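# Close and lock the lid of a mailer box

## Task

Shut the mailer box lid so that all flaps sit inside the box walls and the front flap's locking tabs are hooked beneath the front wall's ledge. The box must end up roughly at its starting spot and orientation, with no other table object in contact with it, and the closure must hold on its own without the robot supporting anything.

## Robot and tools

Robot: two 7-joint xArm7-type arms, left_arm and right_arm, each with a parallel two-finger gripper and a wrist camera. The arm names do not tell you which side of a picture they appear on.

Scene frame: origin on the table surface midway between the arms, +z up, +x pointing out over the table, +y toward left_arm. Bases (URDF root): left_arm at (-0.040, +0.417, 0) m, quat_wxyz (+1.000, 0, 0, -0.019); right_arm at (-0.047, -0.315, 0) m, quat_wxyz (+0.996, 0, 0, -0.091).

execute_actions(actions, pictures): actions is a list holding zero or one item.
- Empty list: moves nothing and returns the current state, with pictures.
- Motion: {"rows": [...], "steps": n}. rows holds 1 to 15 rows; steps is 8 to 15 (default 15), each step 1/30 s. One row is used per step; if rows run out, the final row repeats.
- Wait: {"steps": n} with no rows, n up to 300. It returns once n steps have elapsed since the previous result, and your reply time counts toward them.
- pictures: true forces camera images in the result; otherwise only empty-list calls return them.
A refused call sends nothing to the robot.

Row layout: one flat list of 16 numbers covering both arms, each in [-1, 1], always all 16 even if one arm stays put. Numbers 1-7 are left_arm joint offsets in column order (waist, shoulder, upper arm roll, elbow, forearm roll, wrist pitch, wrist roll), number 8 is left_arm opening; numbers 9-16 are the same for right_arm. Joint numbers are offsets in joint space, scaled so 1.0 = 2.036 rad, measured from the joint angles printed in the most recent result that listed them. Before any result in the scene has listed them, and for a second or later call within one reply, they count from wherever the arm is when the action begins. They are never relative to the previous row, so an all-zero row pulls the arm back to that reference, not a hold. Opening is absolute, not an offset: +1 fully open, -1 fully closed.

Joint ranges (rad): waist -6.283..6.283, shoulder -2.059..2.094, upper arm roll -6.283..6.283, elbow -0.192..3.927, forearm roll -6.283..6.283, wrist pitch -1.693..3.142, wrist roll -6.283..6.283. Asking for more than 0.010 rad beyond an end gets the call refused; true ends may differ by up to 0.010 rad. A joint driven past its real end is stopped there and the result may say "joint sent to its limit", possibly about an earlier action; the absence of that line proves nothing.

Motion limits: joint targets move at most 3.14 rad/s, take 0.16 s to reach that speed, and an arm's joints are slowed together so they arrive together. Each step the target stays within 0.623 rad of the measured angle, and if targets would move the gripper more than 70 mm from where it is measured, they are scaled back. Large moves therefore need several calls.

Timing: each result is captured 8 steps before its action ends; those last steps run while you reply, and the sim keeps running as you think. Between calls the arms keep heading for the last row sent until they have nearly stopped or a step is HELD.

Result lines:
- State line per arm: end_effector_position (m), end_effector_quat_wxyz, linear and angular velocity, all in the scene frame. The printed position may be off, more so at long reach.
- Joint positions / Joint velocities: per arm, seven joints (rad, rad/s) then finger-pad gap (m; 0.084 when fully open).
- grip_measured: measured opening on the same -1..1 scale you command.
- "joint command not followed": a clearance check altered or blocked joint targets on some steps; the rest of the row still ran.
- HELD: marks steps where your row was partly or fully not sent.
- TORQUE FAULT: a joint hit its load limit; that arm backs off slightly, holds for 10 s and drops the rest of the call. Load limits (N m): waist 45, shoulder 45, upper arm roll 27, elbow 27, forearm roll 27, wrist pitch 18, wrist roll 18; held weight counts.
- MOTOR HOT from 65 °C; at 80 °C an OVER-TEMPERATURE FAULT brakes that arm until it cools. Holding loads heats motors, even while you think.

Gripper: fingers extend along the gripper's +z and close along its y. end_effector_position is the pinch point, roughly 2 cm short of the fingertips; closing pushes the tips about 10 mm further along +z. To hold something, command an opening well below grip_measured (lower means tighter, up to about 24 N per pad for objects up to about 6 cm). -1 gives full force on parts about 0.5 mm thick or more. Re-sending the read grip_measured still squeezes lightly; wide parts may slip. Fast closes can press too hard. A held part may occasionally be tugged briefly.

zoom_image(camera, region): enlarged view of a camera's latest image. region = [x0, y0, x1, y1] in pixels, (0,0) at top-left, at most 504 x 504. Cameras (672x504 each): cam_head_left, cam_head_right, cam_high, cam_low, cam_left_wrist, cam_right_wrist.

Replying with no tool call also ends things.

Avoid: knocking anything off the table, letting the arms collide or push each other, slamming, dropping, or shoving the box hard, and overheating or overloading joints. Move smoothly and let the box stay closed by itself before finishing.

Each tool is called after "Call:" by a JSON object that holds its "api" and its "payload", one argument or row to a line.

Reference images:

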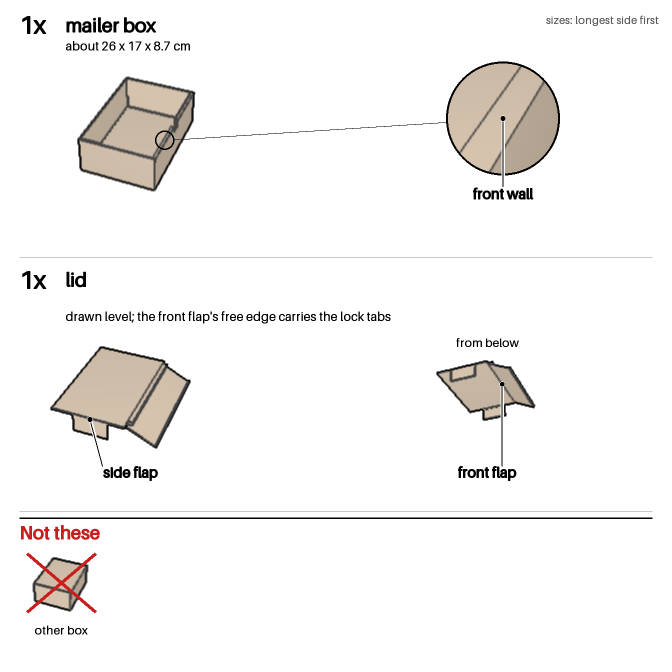

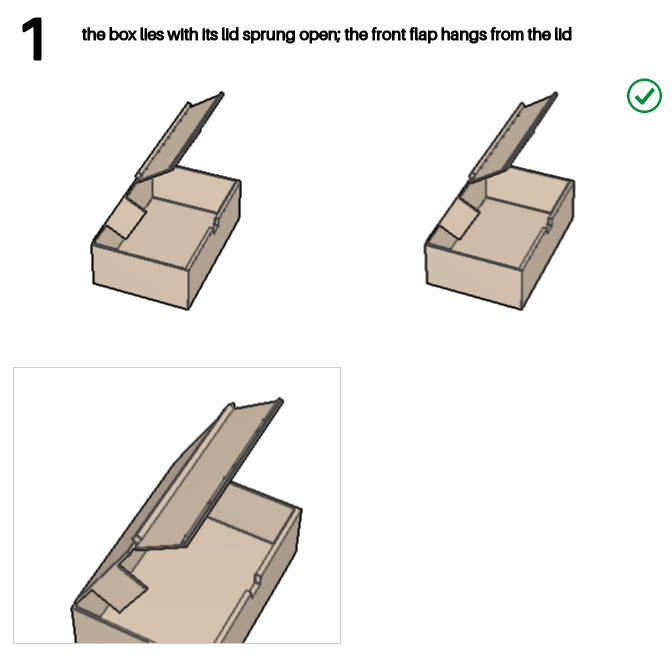

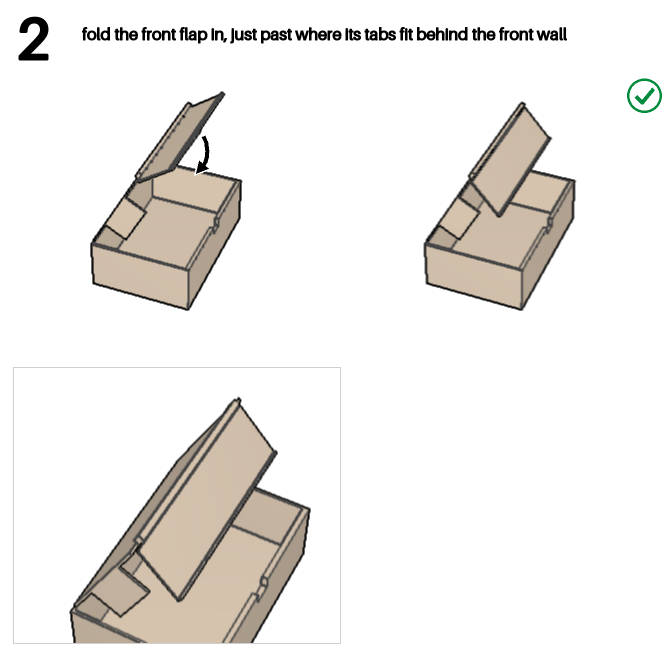

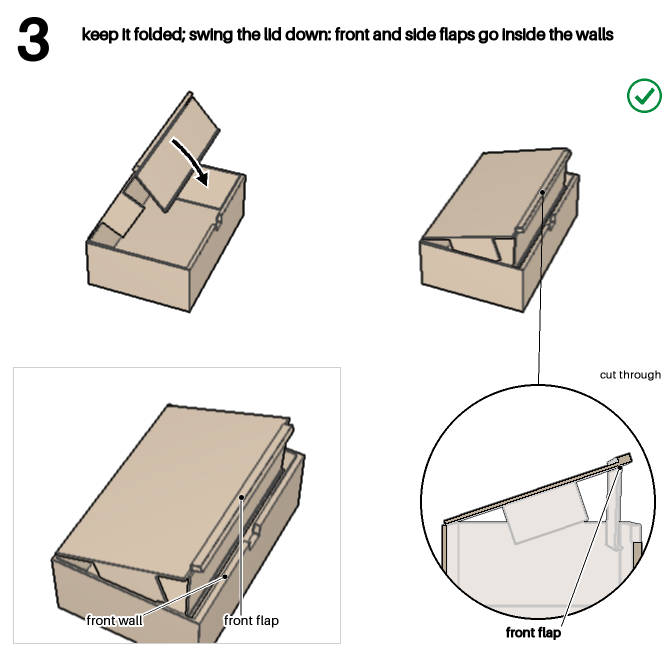

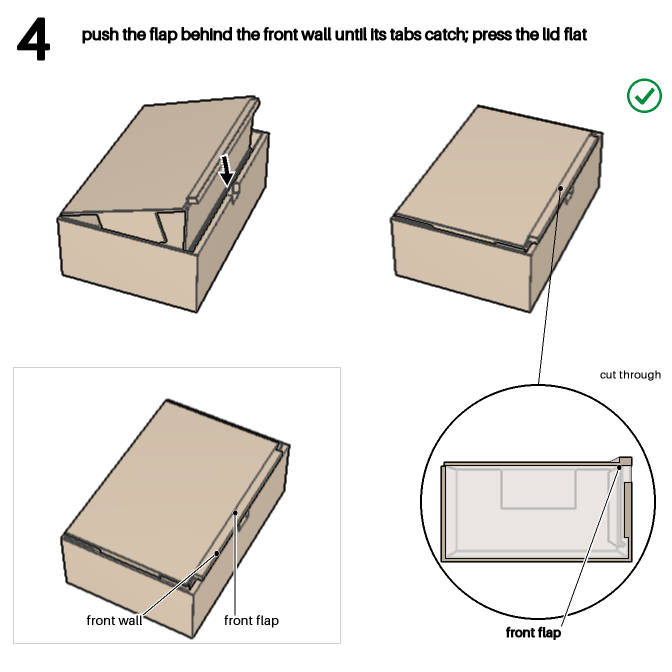

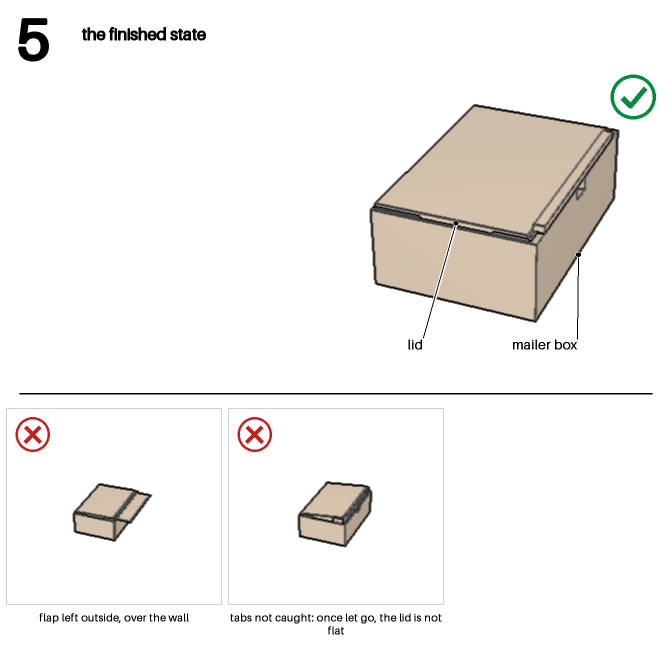

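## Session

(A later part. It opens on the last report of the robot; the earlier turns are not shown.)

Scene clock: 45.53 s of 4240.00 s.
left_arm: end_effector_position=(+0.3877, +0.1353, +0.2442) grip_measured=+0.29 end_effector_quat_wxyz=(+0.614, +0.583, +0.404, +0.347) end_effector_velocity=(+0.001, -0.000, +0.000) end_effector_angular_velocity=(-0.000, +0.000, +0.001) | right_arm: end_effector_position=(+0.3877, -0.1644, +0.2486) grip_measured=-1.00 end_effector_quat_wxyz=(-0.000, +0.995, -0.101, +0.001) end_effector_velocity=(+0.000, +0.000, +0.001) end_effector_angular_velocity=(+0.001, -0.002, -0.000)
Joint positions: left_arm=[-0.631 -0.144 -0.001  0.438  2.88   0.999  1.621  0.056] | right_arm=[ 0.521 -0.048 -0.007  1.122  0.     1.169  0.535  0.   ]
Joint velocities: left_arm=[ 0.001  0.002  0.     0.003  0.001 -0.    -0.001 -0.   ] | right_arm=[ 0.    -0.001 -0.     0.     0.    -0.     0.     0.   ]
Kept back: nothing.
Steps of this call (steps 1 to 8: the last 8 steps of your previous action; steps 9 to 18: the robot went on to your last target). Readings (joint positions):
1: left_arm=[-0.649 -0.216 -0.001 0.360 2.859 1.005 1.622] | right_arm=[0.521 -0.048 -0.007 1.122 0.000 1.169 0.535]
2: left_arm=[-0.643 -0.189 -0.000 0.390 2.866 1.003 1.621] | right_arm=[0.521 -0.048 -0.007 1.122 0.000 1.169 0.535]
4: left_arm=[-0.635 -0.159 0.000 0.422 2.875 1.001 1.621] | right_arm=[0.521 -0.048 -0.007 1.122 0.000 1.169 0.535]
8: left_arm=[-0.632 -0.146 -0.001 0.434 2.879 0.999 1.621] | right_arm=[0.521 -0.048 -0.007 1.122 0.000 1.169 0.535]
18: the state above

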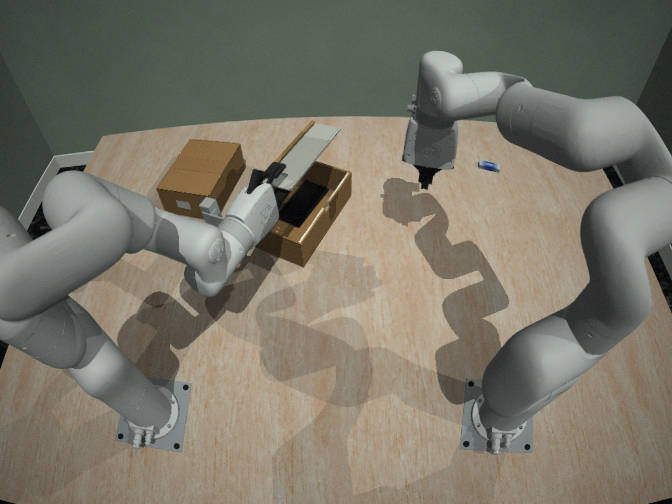

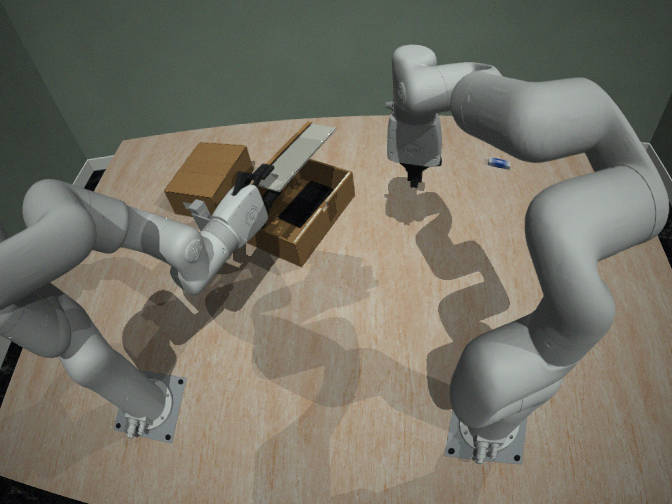

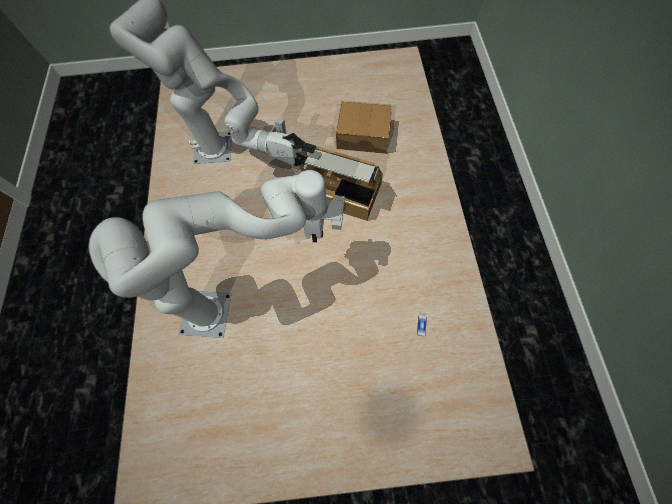

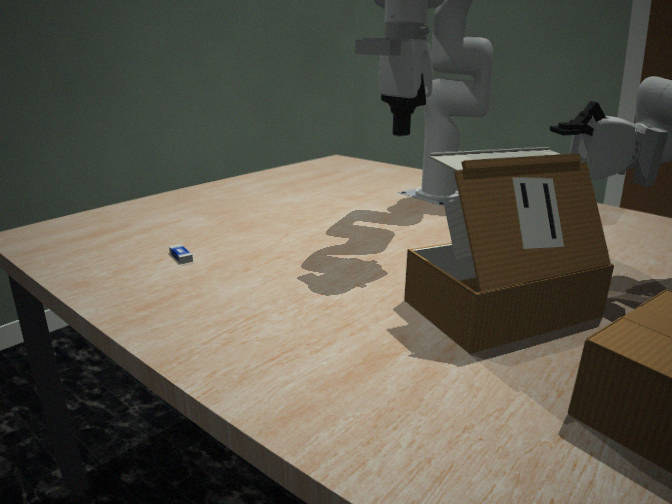

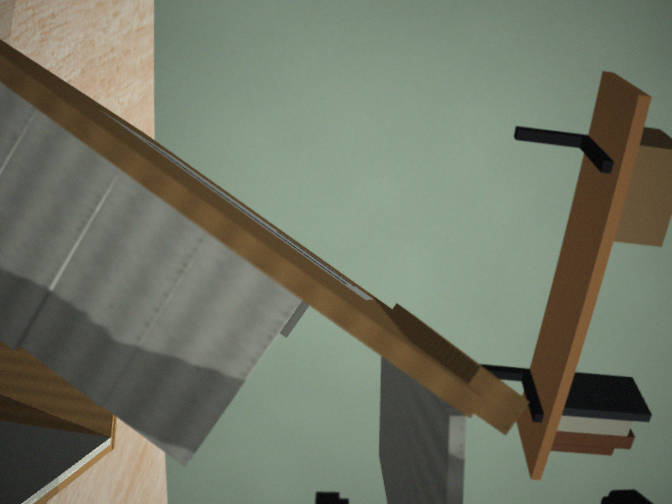

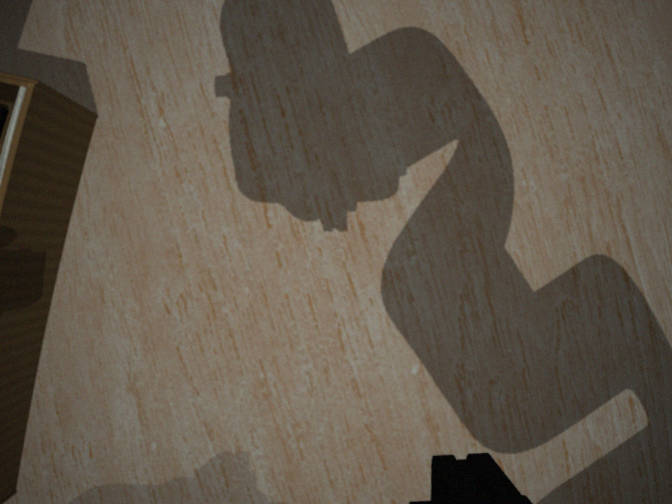

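Call:
{"api": "execute_actions", "payload": {
  "actions": [
    {"rows":[[0,0.019,0,0,0,0.019,0,0.3,0,0,0,0,0,0,0,-1],[0,0.019,0,0,0,0.019,0,0.3,0,0,0,0,0,0,0,-1],[0,0.019,0,0,0,0.019,0,0.3,0,0,0,0,0,0,0,-1],[0,0.019,0,0,0,0.019,0,0,0,0,0,0,0,0,0,-1],[0,0.019,0,0,0,0.019,0,-0.3,0,0,0,0,0,0,0,-1],[0,0.019,0,0,0,0.019,0,-0.6,0,0,0,0,0,0,0,-1],[0,0.019,0,0,0,0.019,0,-0.8,0,0,0,0,0,0,0,-1],[0,0.019,0,0,0,0.019,0,-1,0,0,0,0,0,0,0,-1]]}
  ]
}}

Call:
{"api": "execute_actions", "payload": {
  "actions": [
    {"steps":14}
  ]
}}

Call:
{"api": "execute_actions", "payload": {
  "actions": [
    {"rows":[[-0.004,0.014,0,0,-0.002,0.015,0.069,-1,0,0,0,0,0,0,0,-1],[-0.004,0.014,0,0,-0.002,0.015,0.069,-1,0,0,0,0,0,0,0,-1],[-0.009,0.029,0,-0.001,-0.005,0.03,0.137,-1,0,0,0,0,0,0,0,-1],[-0.009,0.029,0,-0.001,-0.005,0.03,0.137,-1,0,0,0,0,0,0,0,-1],[-0.013,0.043,0,-0.001,-0.007,0.045,0.206,-1,0,0,0,0,0,0,0,-1],[-0.013,0.043,0,-0.001,-0.007,0.045,0.206,-1,0,0,0,0,0,0,0,-1],[-0.018,0.057,0,-0.002,-0.01,0.06,0.275,-1,0,0,0,0,0,0,0,-1],[-0.018,0.057,0,-0.002,-0.01,0.06,0.275,-1,0,0,0,0,0,0,0,-1],[-0.022,0.072,0,-0.002,-0.012,0.075,0.343,-1,0,0,0,0,0,0,0,-1],[-0.022,0.072,0,-0.002,-0.012,0.075,0.343,-1,0,0,0,0,0,0,0,-1],[-0.027,0.086,0,-0.003,-0.015,0.09,0.412,-1,0,0,0,0,0,0,0,-1]]}
  ]
}}

Call:
{"api": "execute_actions", "payload": {
  "actions": [
    {"steps":20}
  ],
  "pictures": true
}}

Scene clock: 46.90 s of 4240.00 s.
left_arm: end_effector_position=(+0.3896, +0.1361, +0.2341) grip_measured=-0.28 end_effector_quat_wxyz=(+0.611, +0.584, +0.404, +0.350) end_effector_velocity=(+0.004, +0.000, -0.014) end_effector_angular_velocity=(+0.009, -0.012, +0.008) | right_arm: end_effector_position=(+0.3877, -0.1644, +0.2486) grip_measured=-1.00 end_effector_quat_wxyz=(-0.000, +0.995, -0.101, +0.001) end_effector_velocity=(+0.000, +0.001, +0.001) end_effector_angular_velocity=(+0.001, -0.002, +0.000)
Joint positions: left_arm=[-0.631 -0.109 -0.001  0.437  2.88   1.033  1.621  0.032] | right_arm=[ 0.521 -0.048 -0.007  1.122  0.     1.169  0.535  0.   ]
Joint velocities: left_arm=[-0.     0.059 -0.001  0.001 -0.     0.065  0.001 -0.217] | right_arm=[ 0.001 -0.002  0.    -0.     0.    -0.001  0.001  0.   ]
Steps of this call (steps 1 to 15: the robot went on to your last target; steps 16 to 34: nothing new was sent; steps 35 to 41: the first 7 steps of this action). Readings (joint positions):
35: left_arm=[-0.631 -0.143 -0.001 0.438 2.880 1.000 1.621] | right_arm=[0.521 -0.048 -0.007 1.122 0.000 1.169 0.535]
36: left_arm=[-0.631 -0.139 -0.001 0.438 2.880 1.005 1.621] | right_arm=[0.521 -0.048 -0.007 1.122 0.000 1.169 0.535]
38: left_arm=[-0.631 -0.123 -0.001 0.439 2.880 1.021 1.621] | right_arm=[0.521 -0.048 -0.007 1.122 0.000 1.169 0.535]
41: the state above

Scene clock: 47.37 s of 4240.00 s.
left_arm: end_effector_position=(+0.3901, +0.1357, +0.2343) grip_measured=-0.94 end_effector_quat_wxyz=(+0.612, +0.583, +0.403, +0.351) end_effector_velocity=(+0.000, +0.000, -0.001) end_effector_angular_velocity=(+0.000, +0.002, +0.001) | right_arm: end_effector_position=(+0.3877, -0.1644, +0.2486) grip_measured=-1.00 end_effector_quat_wxyz=(-0.000, +0.995, -0.101, +0.001) end_effector_velocity=(-0.000, +0.001, +0.001) end_effector_angular_velocity=(+0.001, -0.002, +0.001)
Joint positions: left_arm=[-0.631 -0.105 -0.001  0.438  2.88   1.038  1.621  0.003] | right_arm=[ 0.521 -0.048 -0.007  1.122  0.     1.169  0.535  0.   ]
Joint velocities: left_arm=[ 0.     0.001  0.    -0.    -0.001 -0.001 -0.    -0.   ] | right_arm=[ 0.002 -0.002 -0.     0.001  0.     0.     0.     0.   ]
Kept back: nothing.
Steps of this call (steps 1 to 8: the last 8 steps of your previous action; steps 9 to 14: the robot went on to your last target). Readings (joint positions):
1: left_arm=[-0.631 -0.107 -0.001 0.437 2.880 1.035 1.621] | right_arm=[0.521 -0.048 -0.007 1.122 0.000 1.169 0.535]
2: left_arm=[-0.631 -0.106 -0.001 0.437 2.880 1.036 1.621] | right_arm=[0.521 -0.048 -0.007 1.122 0.000 1.169 0.535]
4: left_arm=[-0.631 -0.106 -0.001 0.438 2.880 1.037 1.621] | right_arm=[0.521 -0.048 -0.007 1.122 0.000 1.169 0.535]
8: left_arm=[-0.631 -0.106 -0.001 0.438 2.880 1.038 1.621] | right_arm=[0.521 -0.048 -0.007 1.122 0.000 1.169 0.535]
14: the state above

Scene clock: 47.60 s of 4240.00 s.
left_arm: end_effector_position=(+0.3892, +0.1320, +0.2228) grip_measured=-0.94 end_effector_quat_wxyz=(+0.570, +0.623, +0.336, +0.416) end_effector_velocity=(-0.015, -0.032, -0.101) end_effector_angular_velocity=(+1.591, -0.759, -0.030) | right_arm: end_effector_position=(+0.3877, -0.1644, +0.2486) grip_measured=-1.00 end_effector_quat_wxyz=(-0.000, +0.995, -0.101, +0.001) end_effector_velocity=(+0.001, -0.000, -0.001) end_effector_angular_velocity=(+0.000, +0.000, -0.001)
Joint positions: left_arm=[-0.645 -0.061 -0.001  0.437  2.873  1.085  1.834  0.003] | right_arm=[ 0.521 -0.048 -0.007  1.122  0.     1.169  0.535  0.   ]
Joint velocities: left_arm=[-0.115  0.367 -0.007 -0.011 -0.057  0.375  1.7    0.   ] | right_arm=[-0.001  0.002  0.     0.001  0.    -0.001 -0.     0.   ]
Steps of this call (steps 1 to 7: the first 7 steps of this action). Readings (joint positions):
1: left_arm=[-0.631 -0.105 -0.001 0.438 2.880 1.038 1.622] | right_arm=[0.521 -0.048 -0.007 1.122 0.000 1.169 0.535]
2: left_arm=[-0.632 -0.104 -0.001 0.438 2.880 1.040 1.629] | right_arm=[0.521 -0.048 -0.007 1.122 0.000 1.169 0.535]
4: left_arm=[-0.635 -0.094 -0.001 0.438 2.878 1.052 1.685] | right_arm=[0.521 -0.048 -0.007 1.122 0.000 1.169 0.535]
7: the state above

Scene clock: 48.27 s of 4240.00 s.
left_arm: end_effector_position=(+0.3829, +0.1244, +0.1870) grip_measured=-0.94 end_effector_quat_wxyz=(+0.409, +0.698, +0.118, +0.576) end_effector_velocity=(-0.001, -0.001, -0.001) end_effector_angular_velocity=(+0.008, -0.003, -0.003) | right_arm: end_effector_position=(+0.3877, -0.1644, +0.2486) grip_measured=-1.00 end_effector_quat_wxyz=(-0.000, +0.995, -0.101, +0.001) end_effector_velocity=(+0.000, -0.001, +0.001) end_effector_angular_velocity=(+0.001, -0.001, -0.001)
Joint positions: left_arm=[-0.686  0.069 -0.001  0.432  2.849  1.221  2.459  0.003] | right_arm=[ 0.521 -0.048 -0.007  1.122  0.     1.169  0.535  0.   ]
Joint velocities: left_arm=[-0.002  0.003 -0.002  0.    -0.001  0.001  0.008 -0.   ] | right_arm=[-0.001 -0.001 -0.    -0.     0.    -0.    -0.     0.   ]
Kept back: nothing.
Steps of this call (steps 1 to 8: the last 8 steps of your previous action; steps 9 to 20: the robot went on to your last target). Readings (joint positions):
1: left_arm=[-0.649 -0.049 -0.001 0.437 2.871 1.098 1.893] | right_arm=[0.521 -0.048 -0.007 1.122 0.000 1.169 0.535]
2: left_arm=[-0.653 -0.036 -0.001 0.436 2.868 1.111 1.955] | right_arm=[0.521 -0.048 -0.007 1.122 0.000 1.169 0.535]
4: left_arm=[-0.662 -0.009 -0.001 0.435 2.864 1.140 2.084] | right_arm=[0.521 -0.048 -0.007 1.122 0.000 1.169 0.535]
8: left_arm=[-0.678 0.045 -0.001 0.433 2.854 1.194 2.335] | right_arm=[0.521 -0.048 -0.007 1.122 0.000 1.169 0.535]
20: the state above

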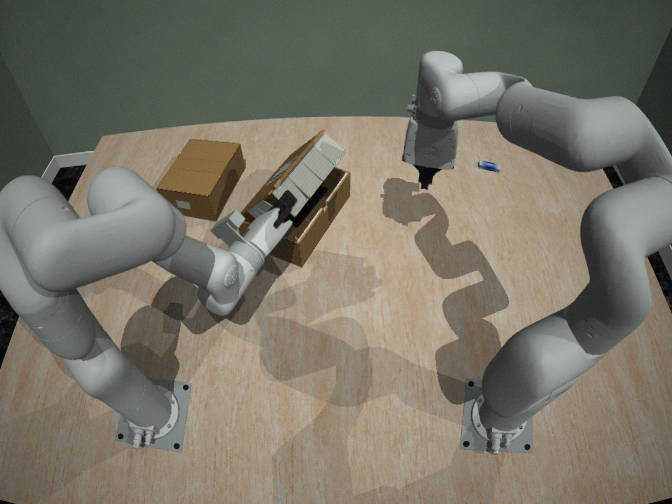

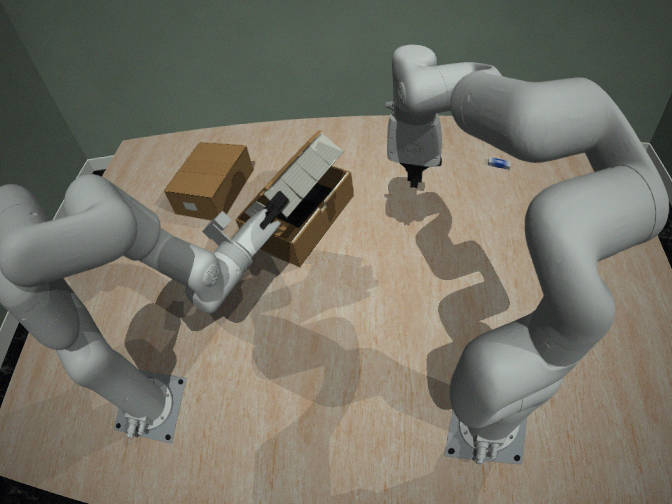

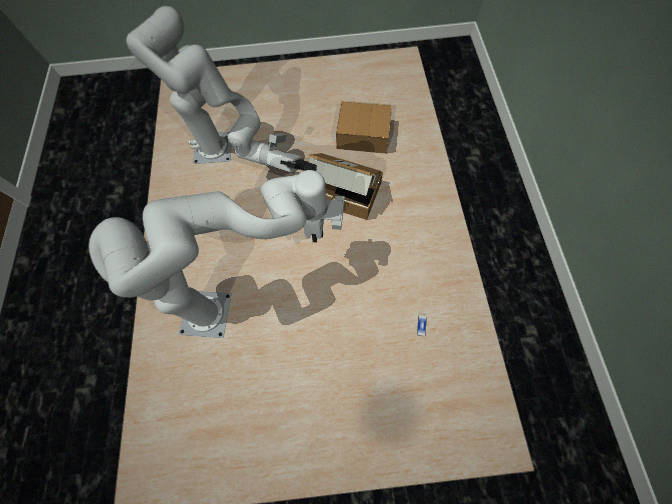

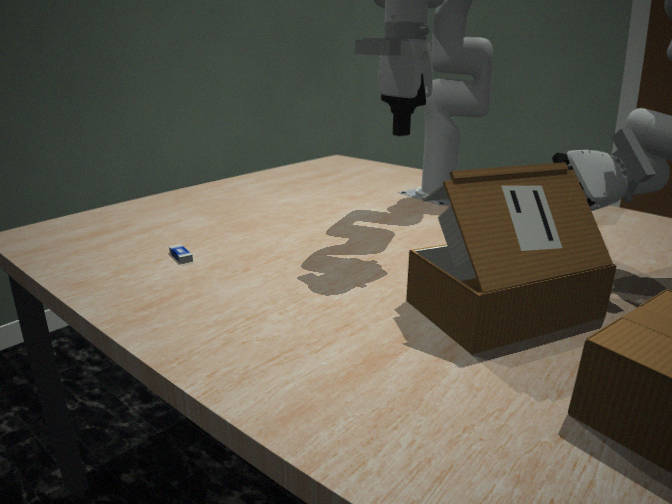

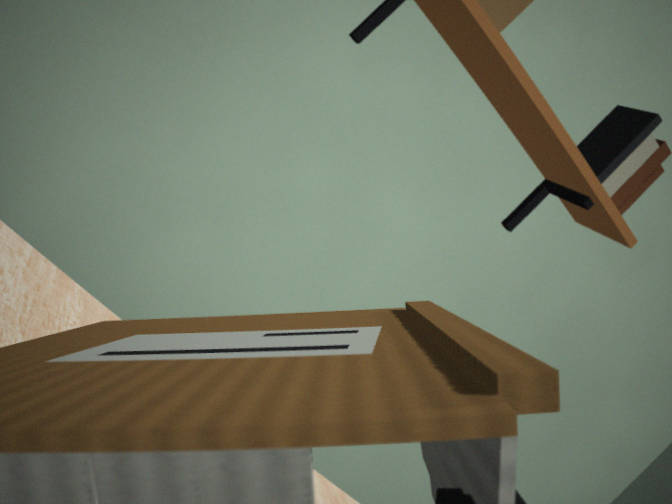

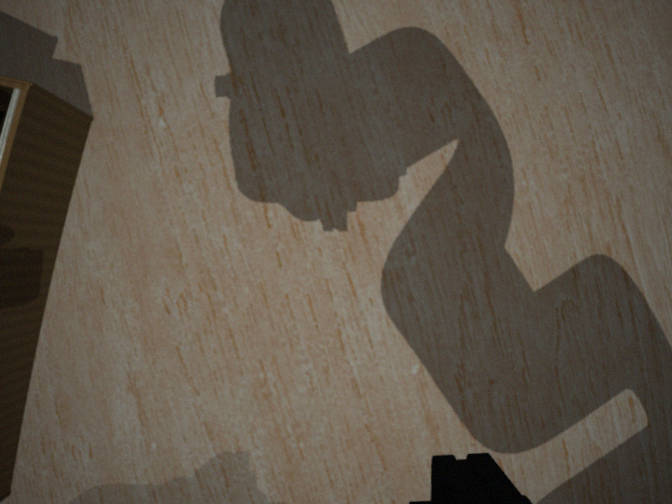

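Call:
{"api": "execute_actions", "payload": {
  "actions": [
    {"rows":[[0,0.014,0,0.001,0,0.012,0.068,-1,0,0,0,0,0,0,0,-1],[0,0.014,0,0.001,0,0.012,0.068,-1,0,0,0,0,0,0,0,-1],[-0.001,0.027,0,0.002,0,0.024,0.136,-1,0,0,0,0,0,0,0,-1],[-0.001,0.027,0,0.002,0,0.024,0.136,-1,0,0,0,0,0,0,0,-1],[-0.002,0.041,0,0.003,0.001,0.035,0.204,-1,0,0,0,0,0,0,0,-1],[-0.002,0.041,0,0.003,0.001,0.035,0.204,-1,0,0,0,0,0,0,0,-1],[-0.002,0.055,0,0.005,0.001,0.047,0.272,-1,0,0,0,0,0,0,0,-1],[-0.002,0.055,0,0.005,0.001,0.047,0.272,-1,0,0,0,0,0,0,0,-1],[-0.003,0.068,0,0.006,0.002,0.059,0.34,-1,0,0,0,0,0,0,0,-1],[-0.003,0.068,0,0.006,0.002,0.059,0.34,-1,0,0,0,0,0,0,0,-1],[-0.003,0.082,0,0.007,0.002,0.071,0.408,-1,0,0,0,0,0,0,0,-1]]}
  ]
}}

Call:
{"api": "execute_actions", "payload": {
  "actions": [
    {"steps":20}
  ],
  "pictures": true
}}

Scene clock: 49.13 s of 4240.00 s.
left_arm: end_effector_position=(+0.3833, +0.1244, +0.1762) grip_measured=-0.94 end_effector_quat_wxyz=(+0.342, +0.707, +0.040, +0.618) end_effector_velocity=(-0.002, -0.000, -0.096) end_effector_angular_velocity=(+1.609, -0.746, -0.009) | right_arm: end_effector_position=(+0.3877, -0.1644, +0.2486) grip_measured=-1.00 end_effector_quat_wxyz=(-0.000, +0.995, -0.101, +0.001) end_effector_velocity=(-0.000, +0.000, +0.001) end_effector_angular_velocity=(+0.001, -0.002, +0.001)
Joint positions: left_arm=[-0.688  0.111 -0.001  0.435  2.85   1.258  2.671  0.003] | right_arm=[ 0.521 -0.048 -0.007  1.122  0.     1.169  0.535  0.   ]
Joint velocities: left_arm=[-0.021  0.348 -0.003  0.022  0.009  0.287  1.682  0.   ] | right_arm=[ 0.001 -0.002 -0.    -0.    -0.     0.    -0.     0.   ]
Steps of this call (steps 1 to 15: the robot went on to your last target; steps 16 to 19: nothing new was sent; steps 20 to 26: the first 7 steps of this action). Readings (joint positions):
20: left_arm=[-0.686 0.070 -0.001 0.432 2.849 1.221 2.460] | right_arm=[0.521 -0.048 -0.007 1.122 0.000 1.169 0.535]
21: left_arm=[-0.686 0.071 -0.001 0.432 2.849 1.223 2.468] | right_arm=[0.521 -0.048 -0.007 1.122 0.000 1.169 0.535]
23: left_arm=[-0.686 0.081 -0.001 0.433 2.849 1.232 2.523] | right_arm=[0.521 -0.048 -0.007 1.122 0.000 1.169 0.535]
26: the state above

Scene clock: 49.80 s of 4240.00 s.
left_arm: end_effector_position=(+0.3834, +0.1266, +0.1439) grip_measured=-0.94 end_effector_quat_wxyz=(+0.126, +0.683, -0.187, +0.694) end_effector_velocity=(-0.001, -0.002, +0.000) end_effector_angular_velocity=(+0.006, -0.005, -0.005) | right_arm: end_effector_position=(+0.3877, -0.1644, +0.2486) grip_measured=-1.00 end_effector_quat_wxyz=(-0.000, +0.995, -0.101, +0.001) end_effector_velocity=(-0.000, -0.000, -0.000) end_effector_angular_velocity=(+0.000, +0.000, -0.001)
Joint positions: left_arm=[-0.692  0.236 -0.001  0.446  2.853  1.365  3.289  0.003] | right_arm=[ 0.521 -0.048 -0.007  1.122  0.     1.169  0.535  0.   ]
Joint velocities: left_arm=[-0.002  0.002 -0.003  0.001  0.001  0.003  0.007 -0.   ] | right_arm=[-0.001 -0.    -0.    -0.001  0.    -0.    -0.     0.   ]
Kept back: nothing.
Steps of this call (steps 1 to 8: the last 8 steps of your previous action; steps 9 to 20: the robot went on to your last target). Readings (joint positions):
1: left_arm=[-0.689 0.123 -0.001 0.436 2.850 1.268 2.730] | right_arm=[0.521 -0.048 -0.007 1.122 0.000 1.169 0.535]
2: left_arm=[-0.689 0.136 -0.001 0.437 2.850 1.278 2.791] | right_arm=[0.521 -0.048 -0.007 1.122 0.000 1.169 0.535]
4: left_arm=[-0.690 0.162 -0.001 0.439 2.851 1.300 2.919] | right_arm=[0.521 -0.048 -0.007 1.122 0.000 1.169 0.535]
8: left_arm=[-0.692 0.212 -0.001 0.444 2.853 1.344 3.167] | right_arm=[0.521 -0.048 -0.007 1.122 0.000 1.169 0.535]
20: the state above

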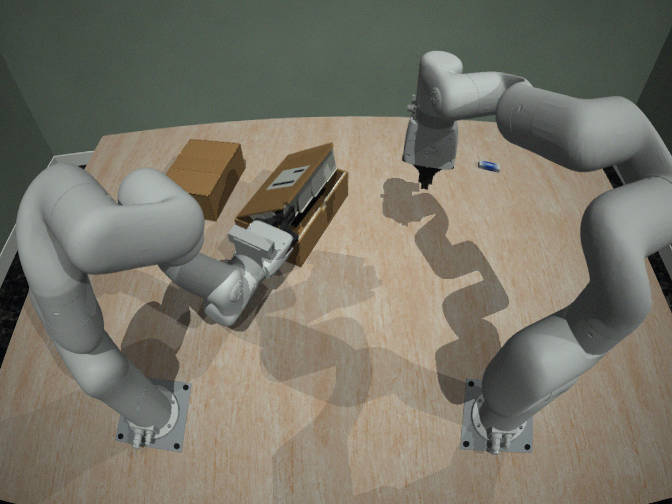

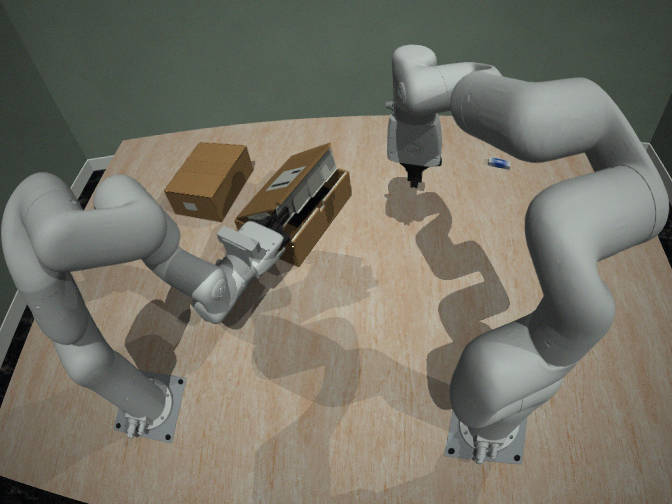

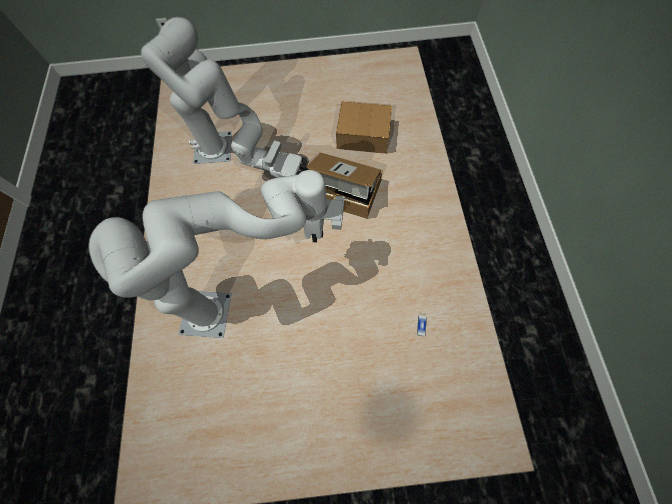

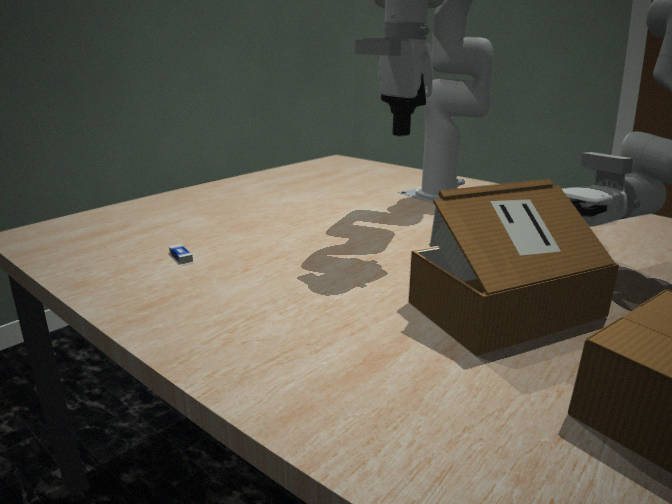

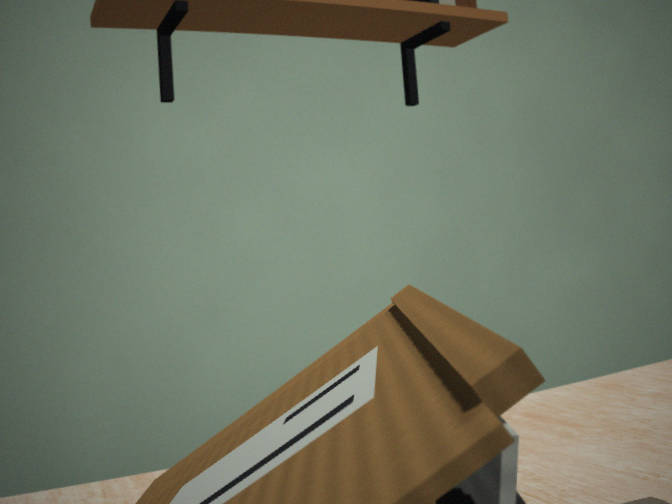

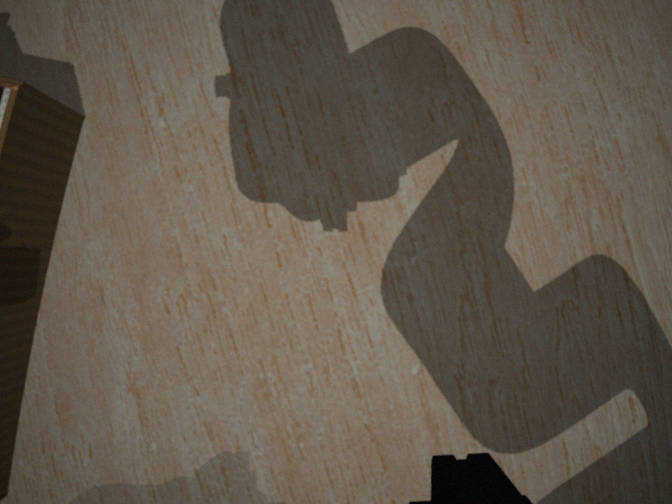

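Call:
{"api": "execute_actions", "payload": {
  "actions": [
    {"rows":[[-0.003,0.011,0,0.003,-0.003,0.008,0.03,-1,0.142,0.21,0,0.156,0,-0.25,0,-1],[-0.003,0.011,0,0.003,-0.003,0.008,0.03,-1,0.142,0.21,0,0.156,0,-0.25,0,-1],[-0.006,0.023,0,0.007,-0.005,0.016,0.06,-1,0.142,0.21,0,0.156,0,-0.25,0,-1],[-0.006,0.023,0,0.007,-0.005,0.016,0.06,-1,0.142,0.21,0,0.156,0,-0.25,0,-1],[-0.009,0.034,0,0.01,-0.008,0.023,0.08,-1,0.142,0.21,0,0.156,0,-0.25,0,-1],[-0.009,0.034,0,0.01,-0.008,0.023,0.08,-1,0.142,0.21,0,0.156,0,-0.25,0,-1],[-0.013,0.045,0,0.014,-0.011,0.031,0.1,-1,0.142,0.21,0,0.156,0,-0.25,0,-1],[-0.013,0.045,0,0.014,-0.011,0.031,0.1,-1,0.142,0.21,0,0.156,0,-0.25,0,-1],[-0.016,0.057,0,0.017,-0.013,0.039,0.1,-1,0.142,0.21,0,0.156,0,-0.25,0,-1],[-0.016,0.057,0,0.017,-0.013,0.039,0.1,-1,0.142,0.21,0,0.156,0,-0.25,0,-1],[-0.019,0.068,0,0.021,-0.016,0.047,0.1,-1,0.142,0.21,0,0.156,0,-0.25,0,-1]]}
  ]
}}

Call:
{"api": "execute_actions", "payload": {
  "actions": [
    {"steps":30}
  ],
  "pictures": true
}}

Scene clock: 50.90 s of 4240.00 s.
left_arm: end_effector_position=(+0.3829, +0.1235, +0.1343) grip_measured=-0.94 end_effector_quat_wxyz=(+0.087, +0.672, -0.225, +0.700) end_effector_velocity=(-0.009, -0.023, -0.079) end_effector_angular_velocity=(+0.662, -0.296, -0.010) | right_arm: end_effector_position=(+0.4304, -0.1041, +0.2415) grip_measured=-1.00 end_effector_quat_wxyz=(-0.026, +0.997, -0.060, +0.052) end_effector_velocity=(+0.197, +0.394, -0.066) end_effector_angular_velocity=(+0.244, -0.556, +0.539)
Joint positions: left_arm=[-0.703  0.278 -0.001  0.458  2.843  1.394  3.394  0.003] | right_arm=[ 0.603  0.074 -0.007  1.213  0.     1.023  0.535  0.   ]
Joint velocities: left_arm=[-0.087  0.322 -0.004  0.091 -0.074  0.206  0.673  0.   ] | right_arm=[ 0.499  0.724  0.04   0.503  0.002 -0.828 -0.     0.   ]
Steps of this call (steps 1 to 15: the robot went on to your last target; steps 16 to 26: nothing new was sent; steps 27 to 33: the first 7 steps of this action). Readings (joint positions):
27: left_arm=[-0.692 0.236 -0.001 0.446 2.853 1.366 3.290] | right_arm=[0.521 -0.048 -0.007 1.122 0.000 1.168 0.535]
28: left_arm=[-0.693 0.238 -0.001 0.447 2.853 1.367 3.297] | right_arm=[0.524 -0.043 -0.008 1.126 -0.000 1.161 0.535]
30: left_arm=[-0.696 0.249 -0.001 0.450 2.850 1.376 3.328] | right_arm=[0.550 -0.004 -0.012 1.158 -0.000 1.112 0.535]
33: the state above

Scene clock: 51.90 s of 4240.00 s.
left_arm: end_effector_position=(+0.3810, +0.1165, +0.1128) grip_measured=-0.94 end_effector_quat_wxyz=(+0.048, +0.657, -0.264, +0.705) end_effector_velocity=(+0.000, +0.001, -0.000) end_effector_angular_velocity=(+0.002, +0.000, +0.001) | right_arm: end_effector_position=(+0.4910, +0.0707, +0.2182) grip_measured=-1.00 end_effector_quat_wxyz=(-0.108, +0.979, +0.042, +0.167) end_effector_velocity=(-0.001, +0.002, -0.000) end_effector_angular_velocity=(+0.001, -0.001, +0.003)
Joint positions: left_arm=[-0.731  0.374 -0.001  0.489  2.821  1.461  3.492  0.003] | right_arm=[ 0.81   0.379 -0.007  1.44   0.     0.66   0.535  0.   ]
Joint velocities: left_arm=[ 0.     0.001  0.001 -0.001  0.    -0.     0.001 -0.   ] | right_arm=[ 0.004  0.001 -0.     0.001  0.    -0.002  0.     0.   ]
Kept back: nothing.
Steps of this call (steps 1 to 8: the last 8 steps of your previous action; steps 9 to 30: the robot went on to your last target). Readings (joint positions):
1: left_arm=[-0.707 0.289 -0.001 0.462 2.841 1.402 3.417] | right_arm=[0.620 0.098 -0.006 1.230 0.000 0.996 0.535]
2: left_arm=[-0.710 0.301 -0.001 0.465 2.838 1.409 3.438] | right_arm=[0.635 0.121 -0.006 1.248 0.000 0.968 0.535]
4: left_arm=[-0.717 0.325 -0.001 0.473 2.832 1.426 3.468] | right_arm=[0.667 0.168 -0.007 1.283 0.000 0.912 0.535]
8: left_arm=[-0.728 0.364 -0.000 0.485 2.823 1.452 3.488] | right_arm=[0.731 0.262 -0.007 1.353 0.000 0.800 0.535]
30: the state above

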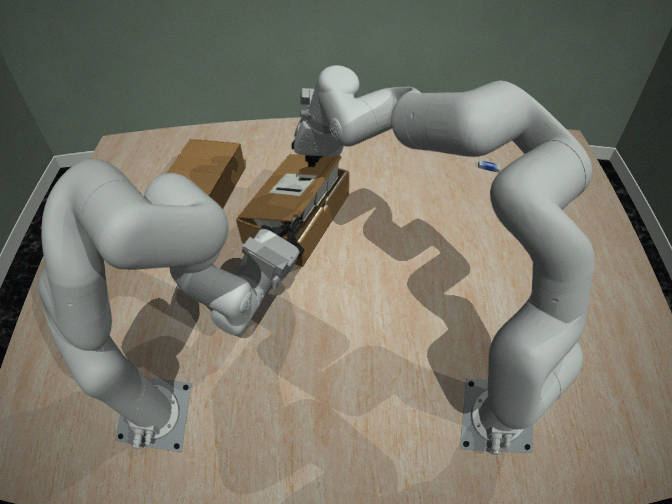

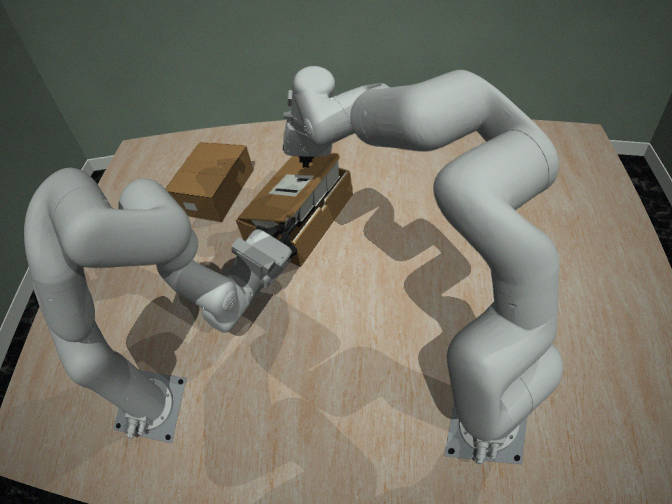

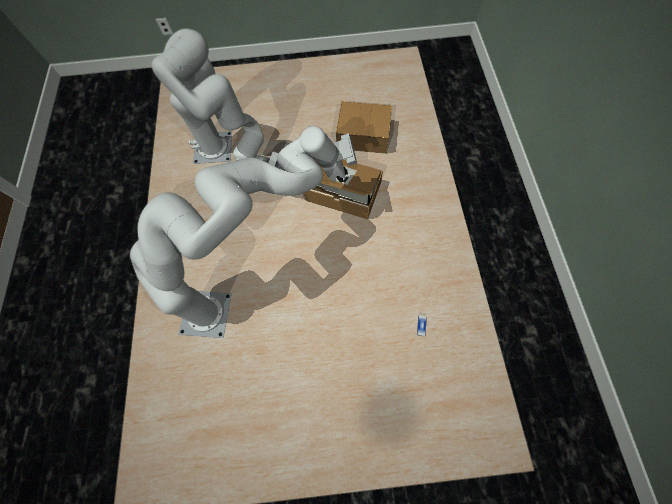

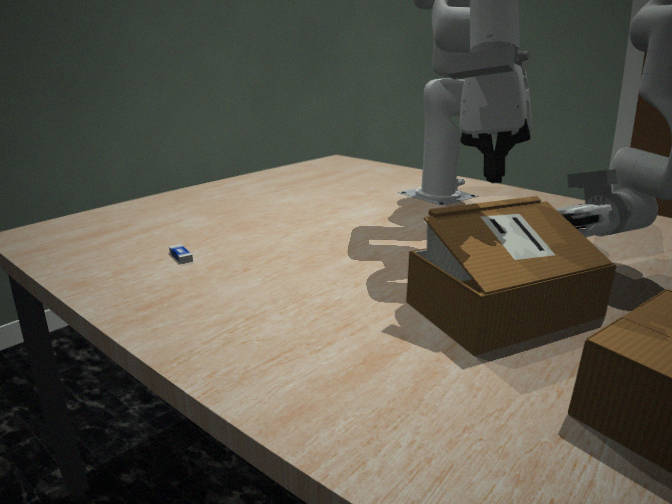

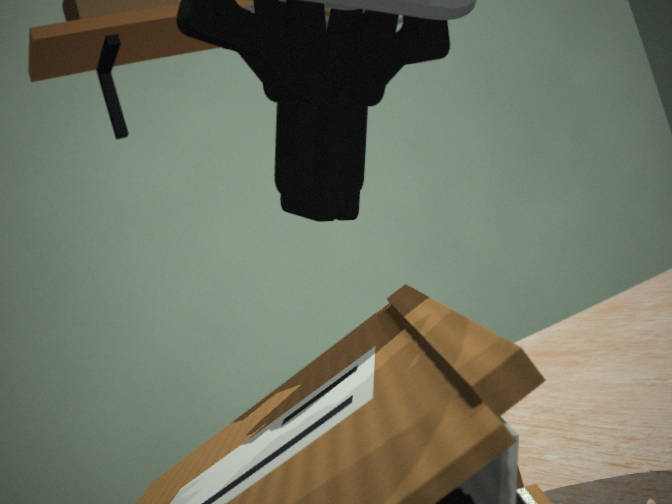

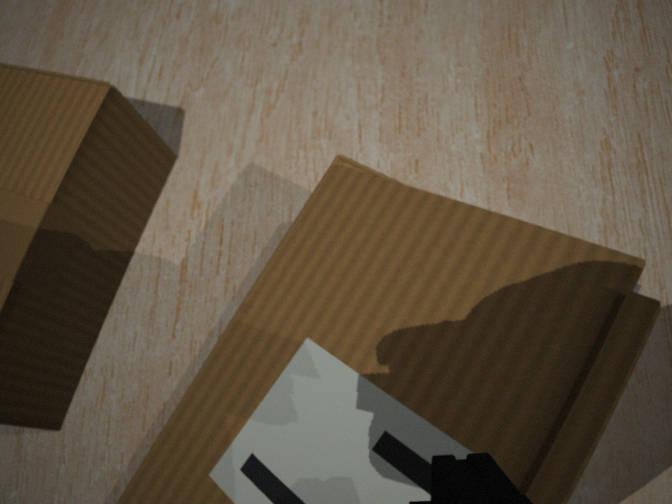

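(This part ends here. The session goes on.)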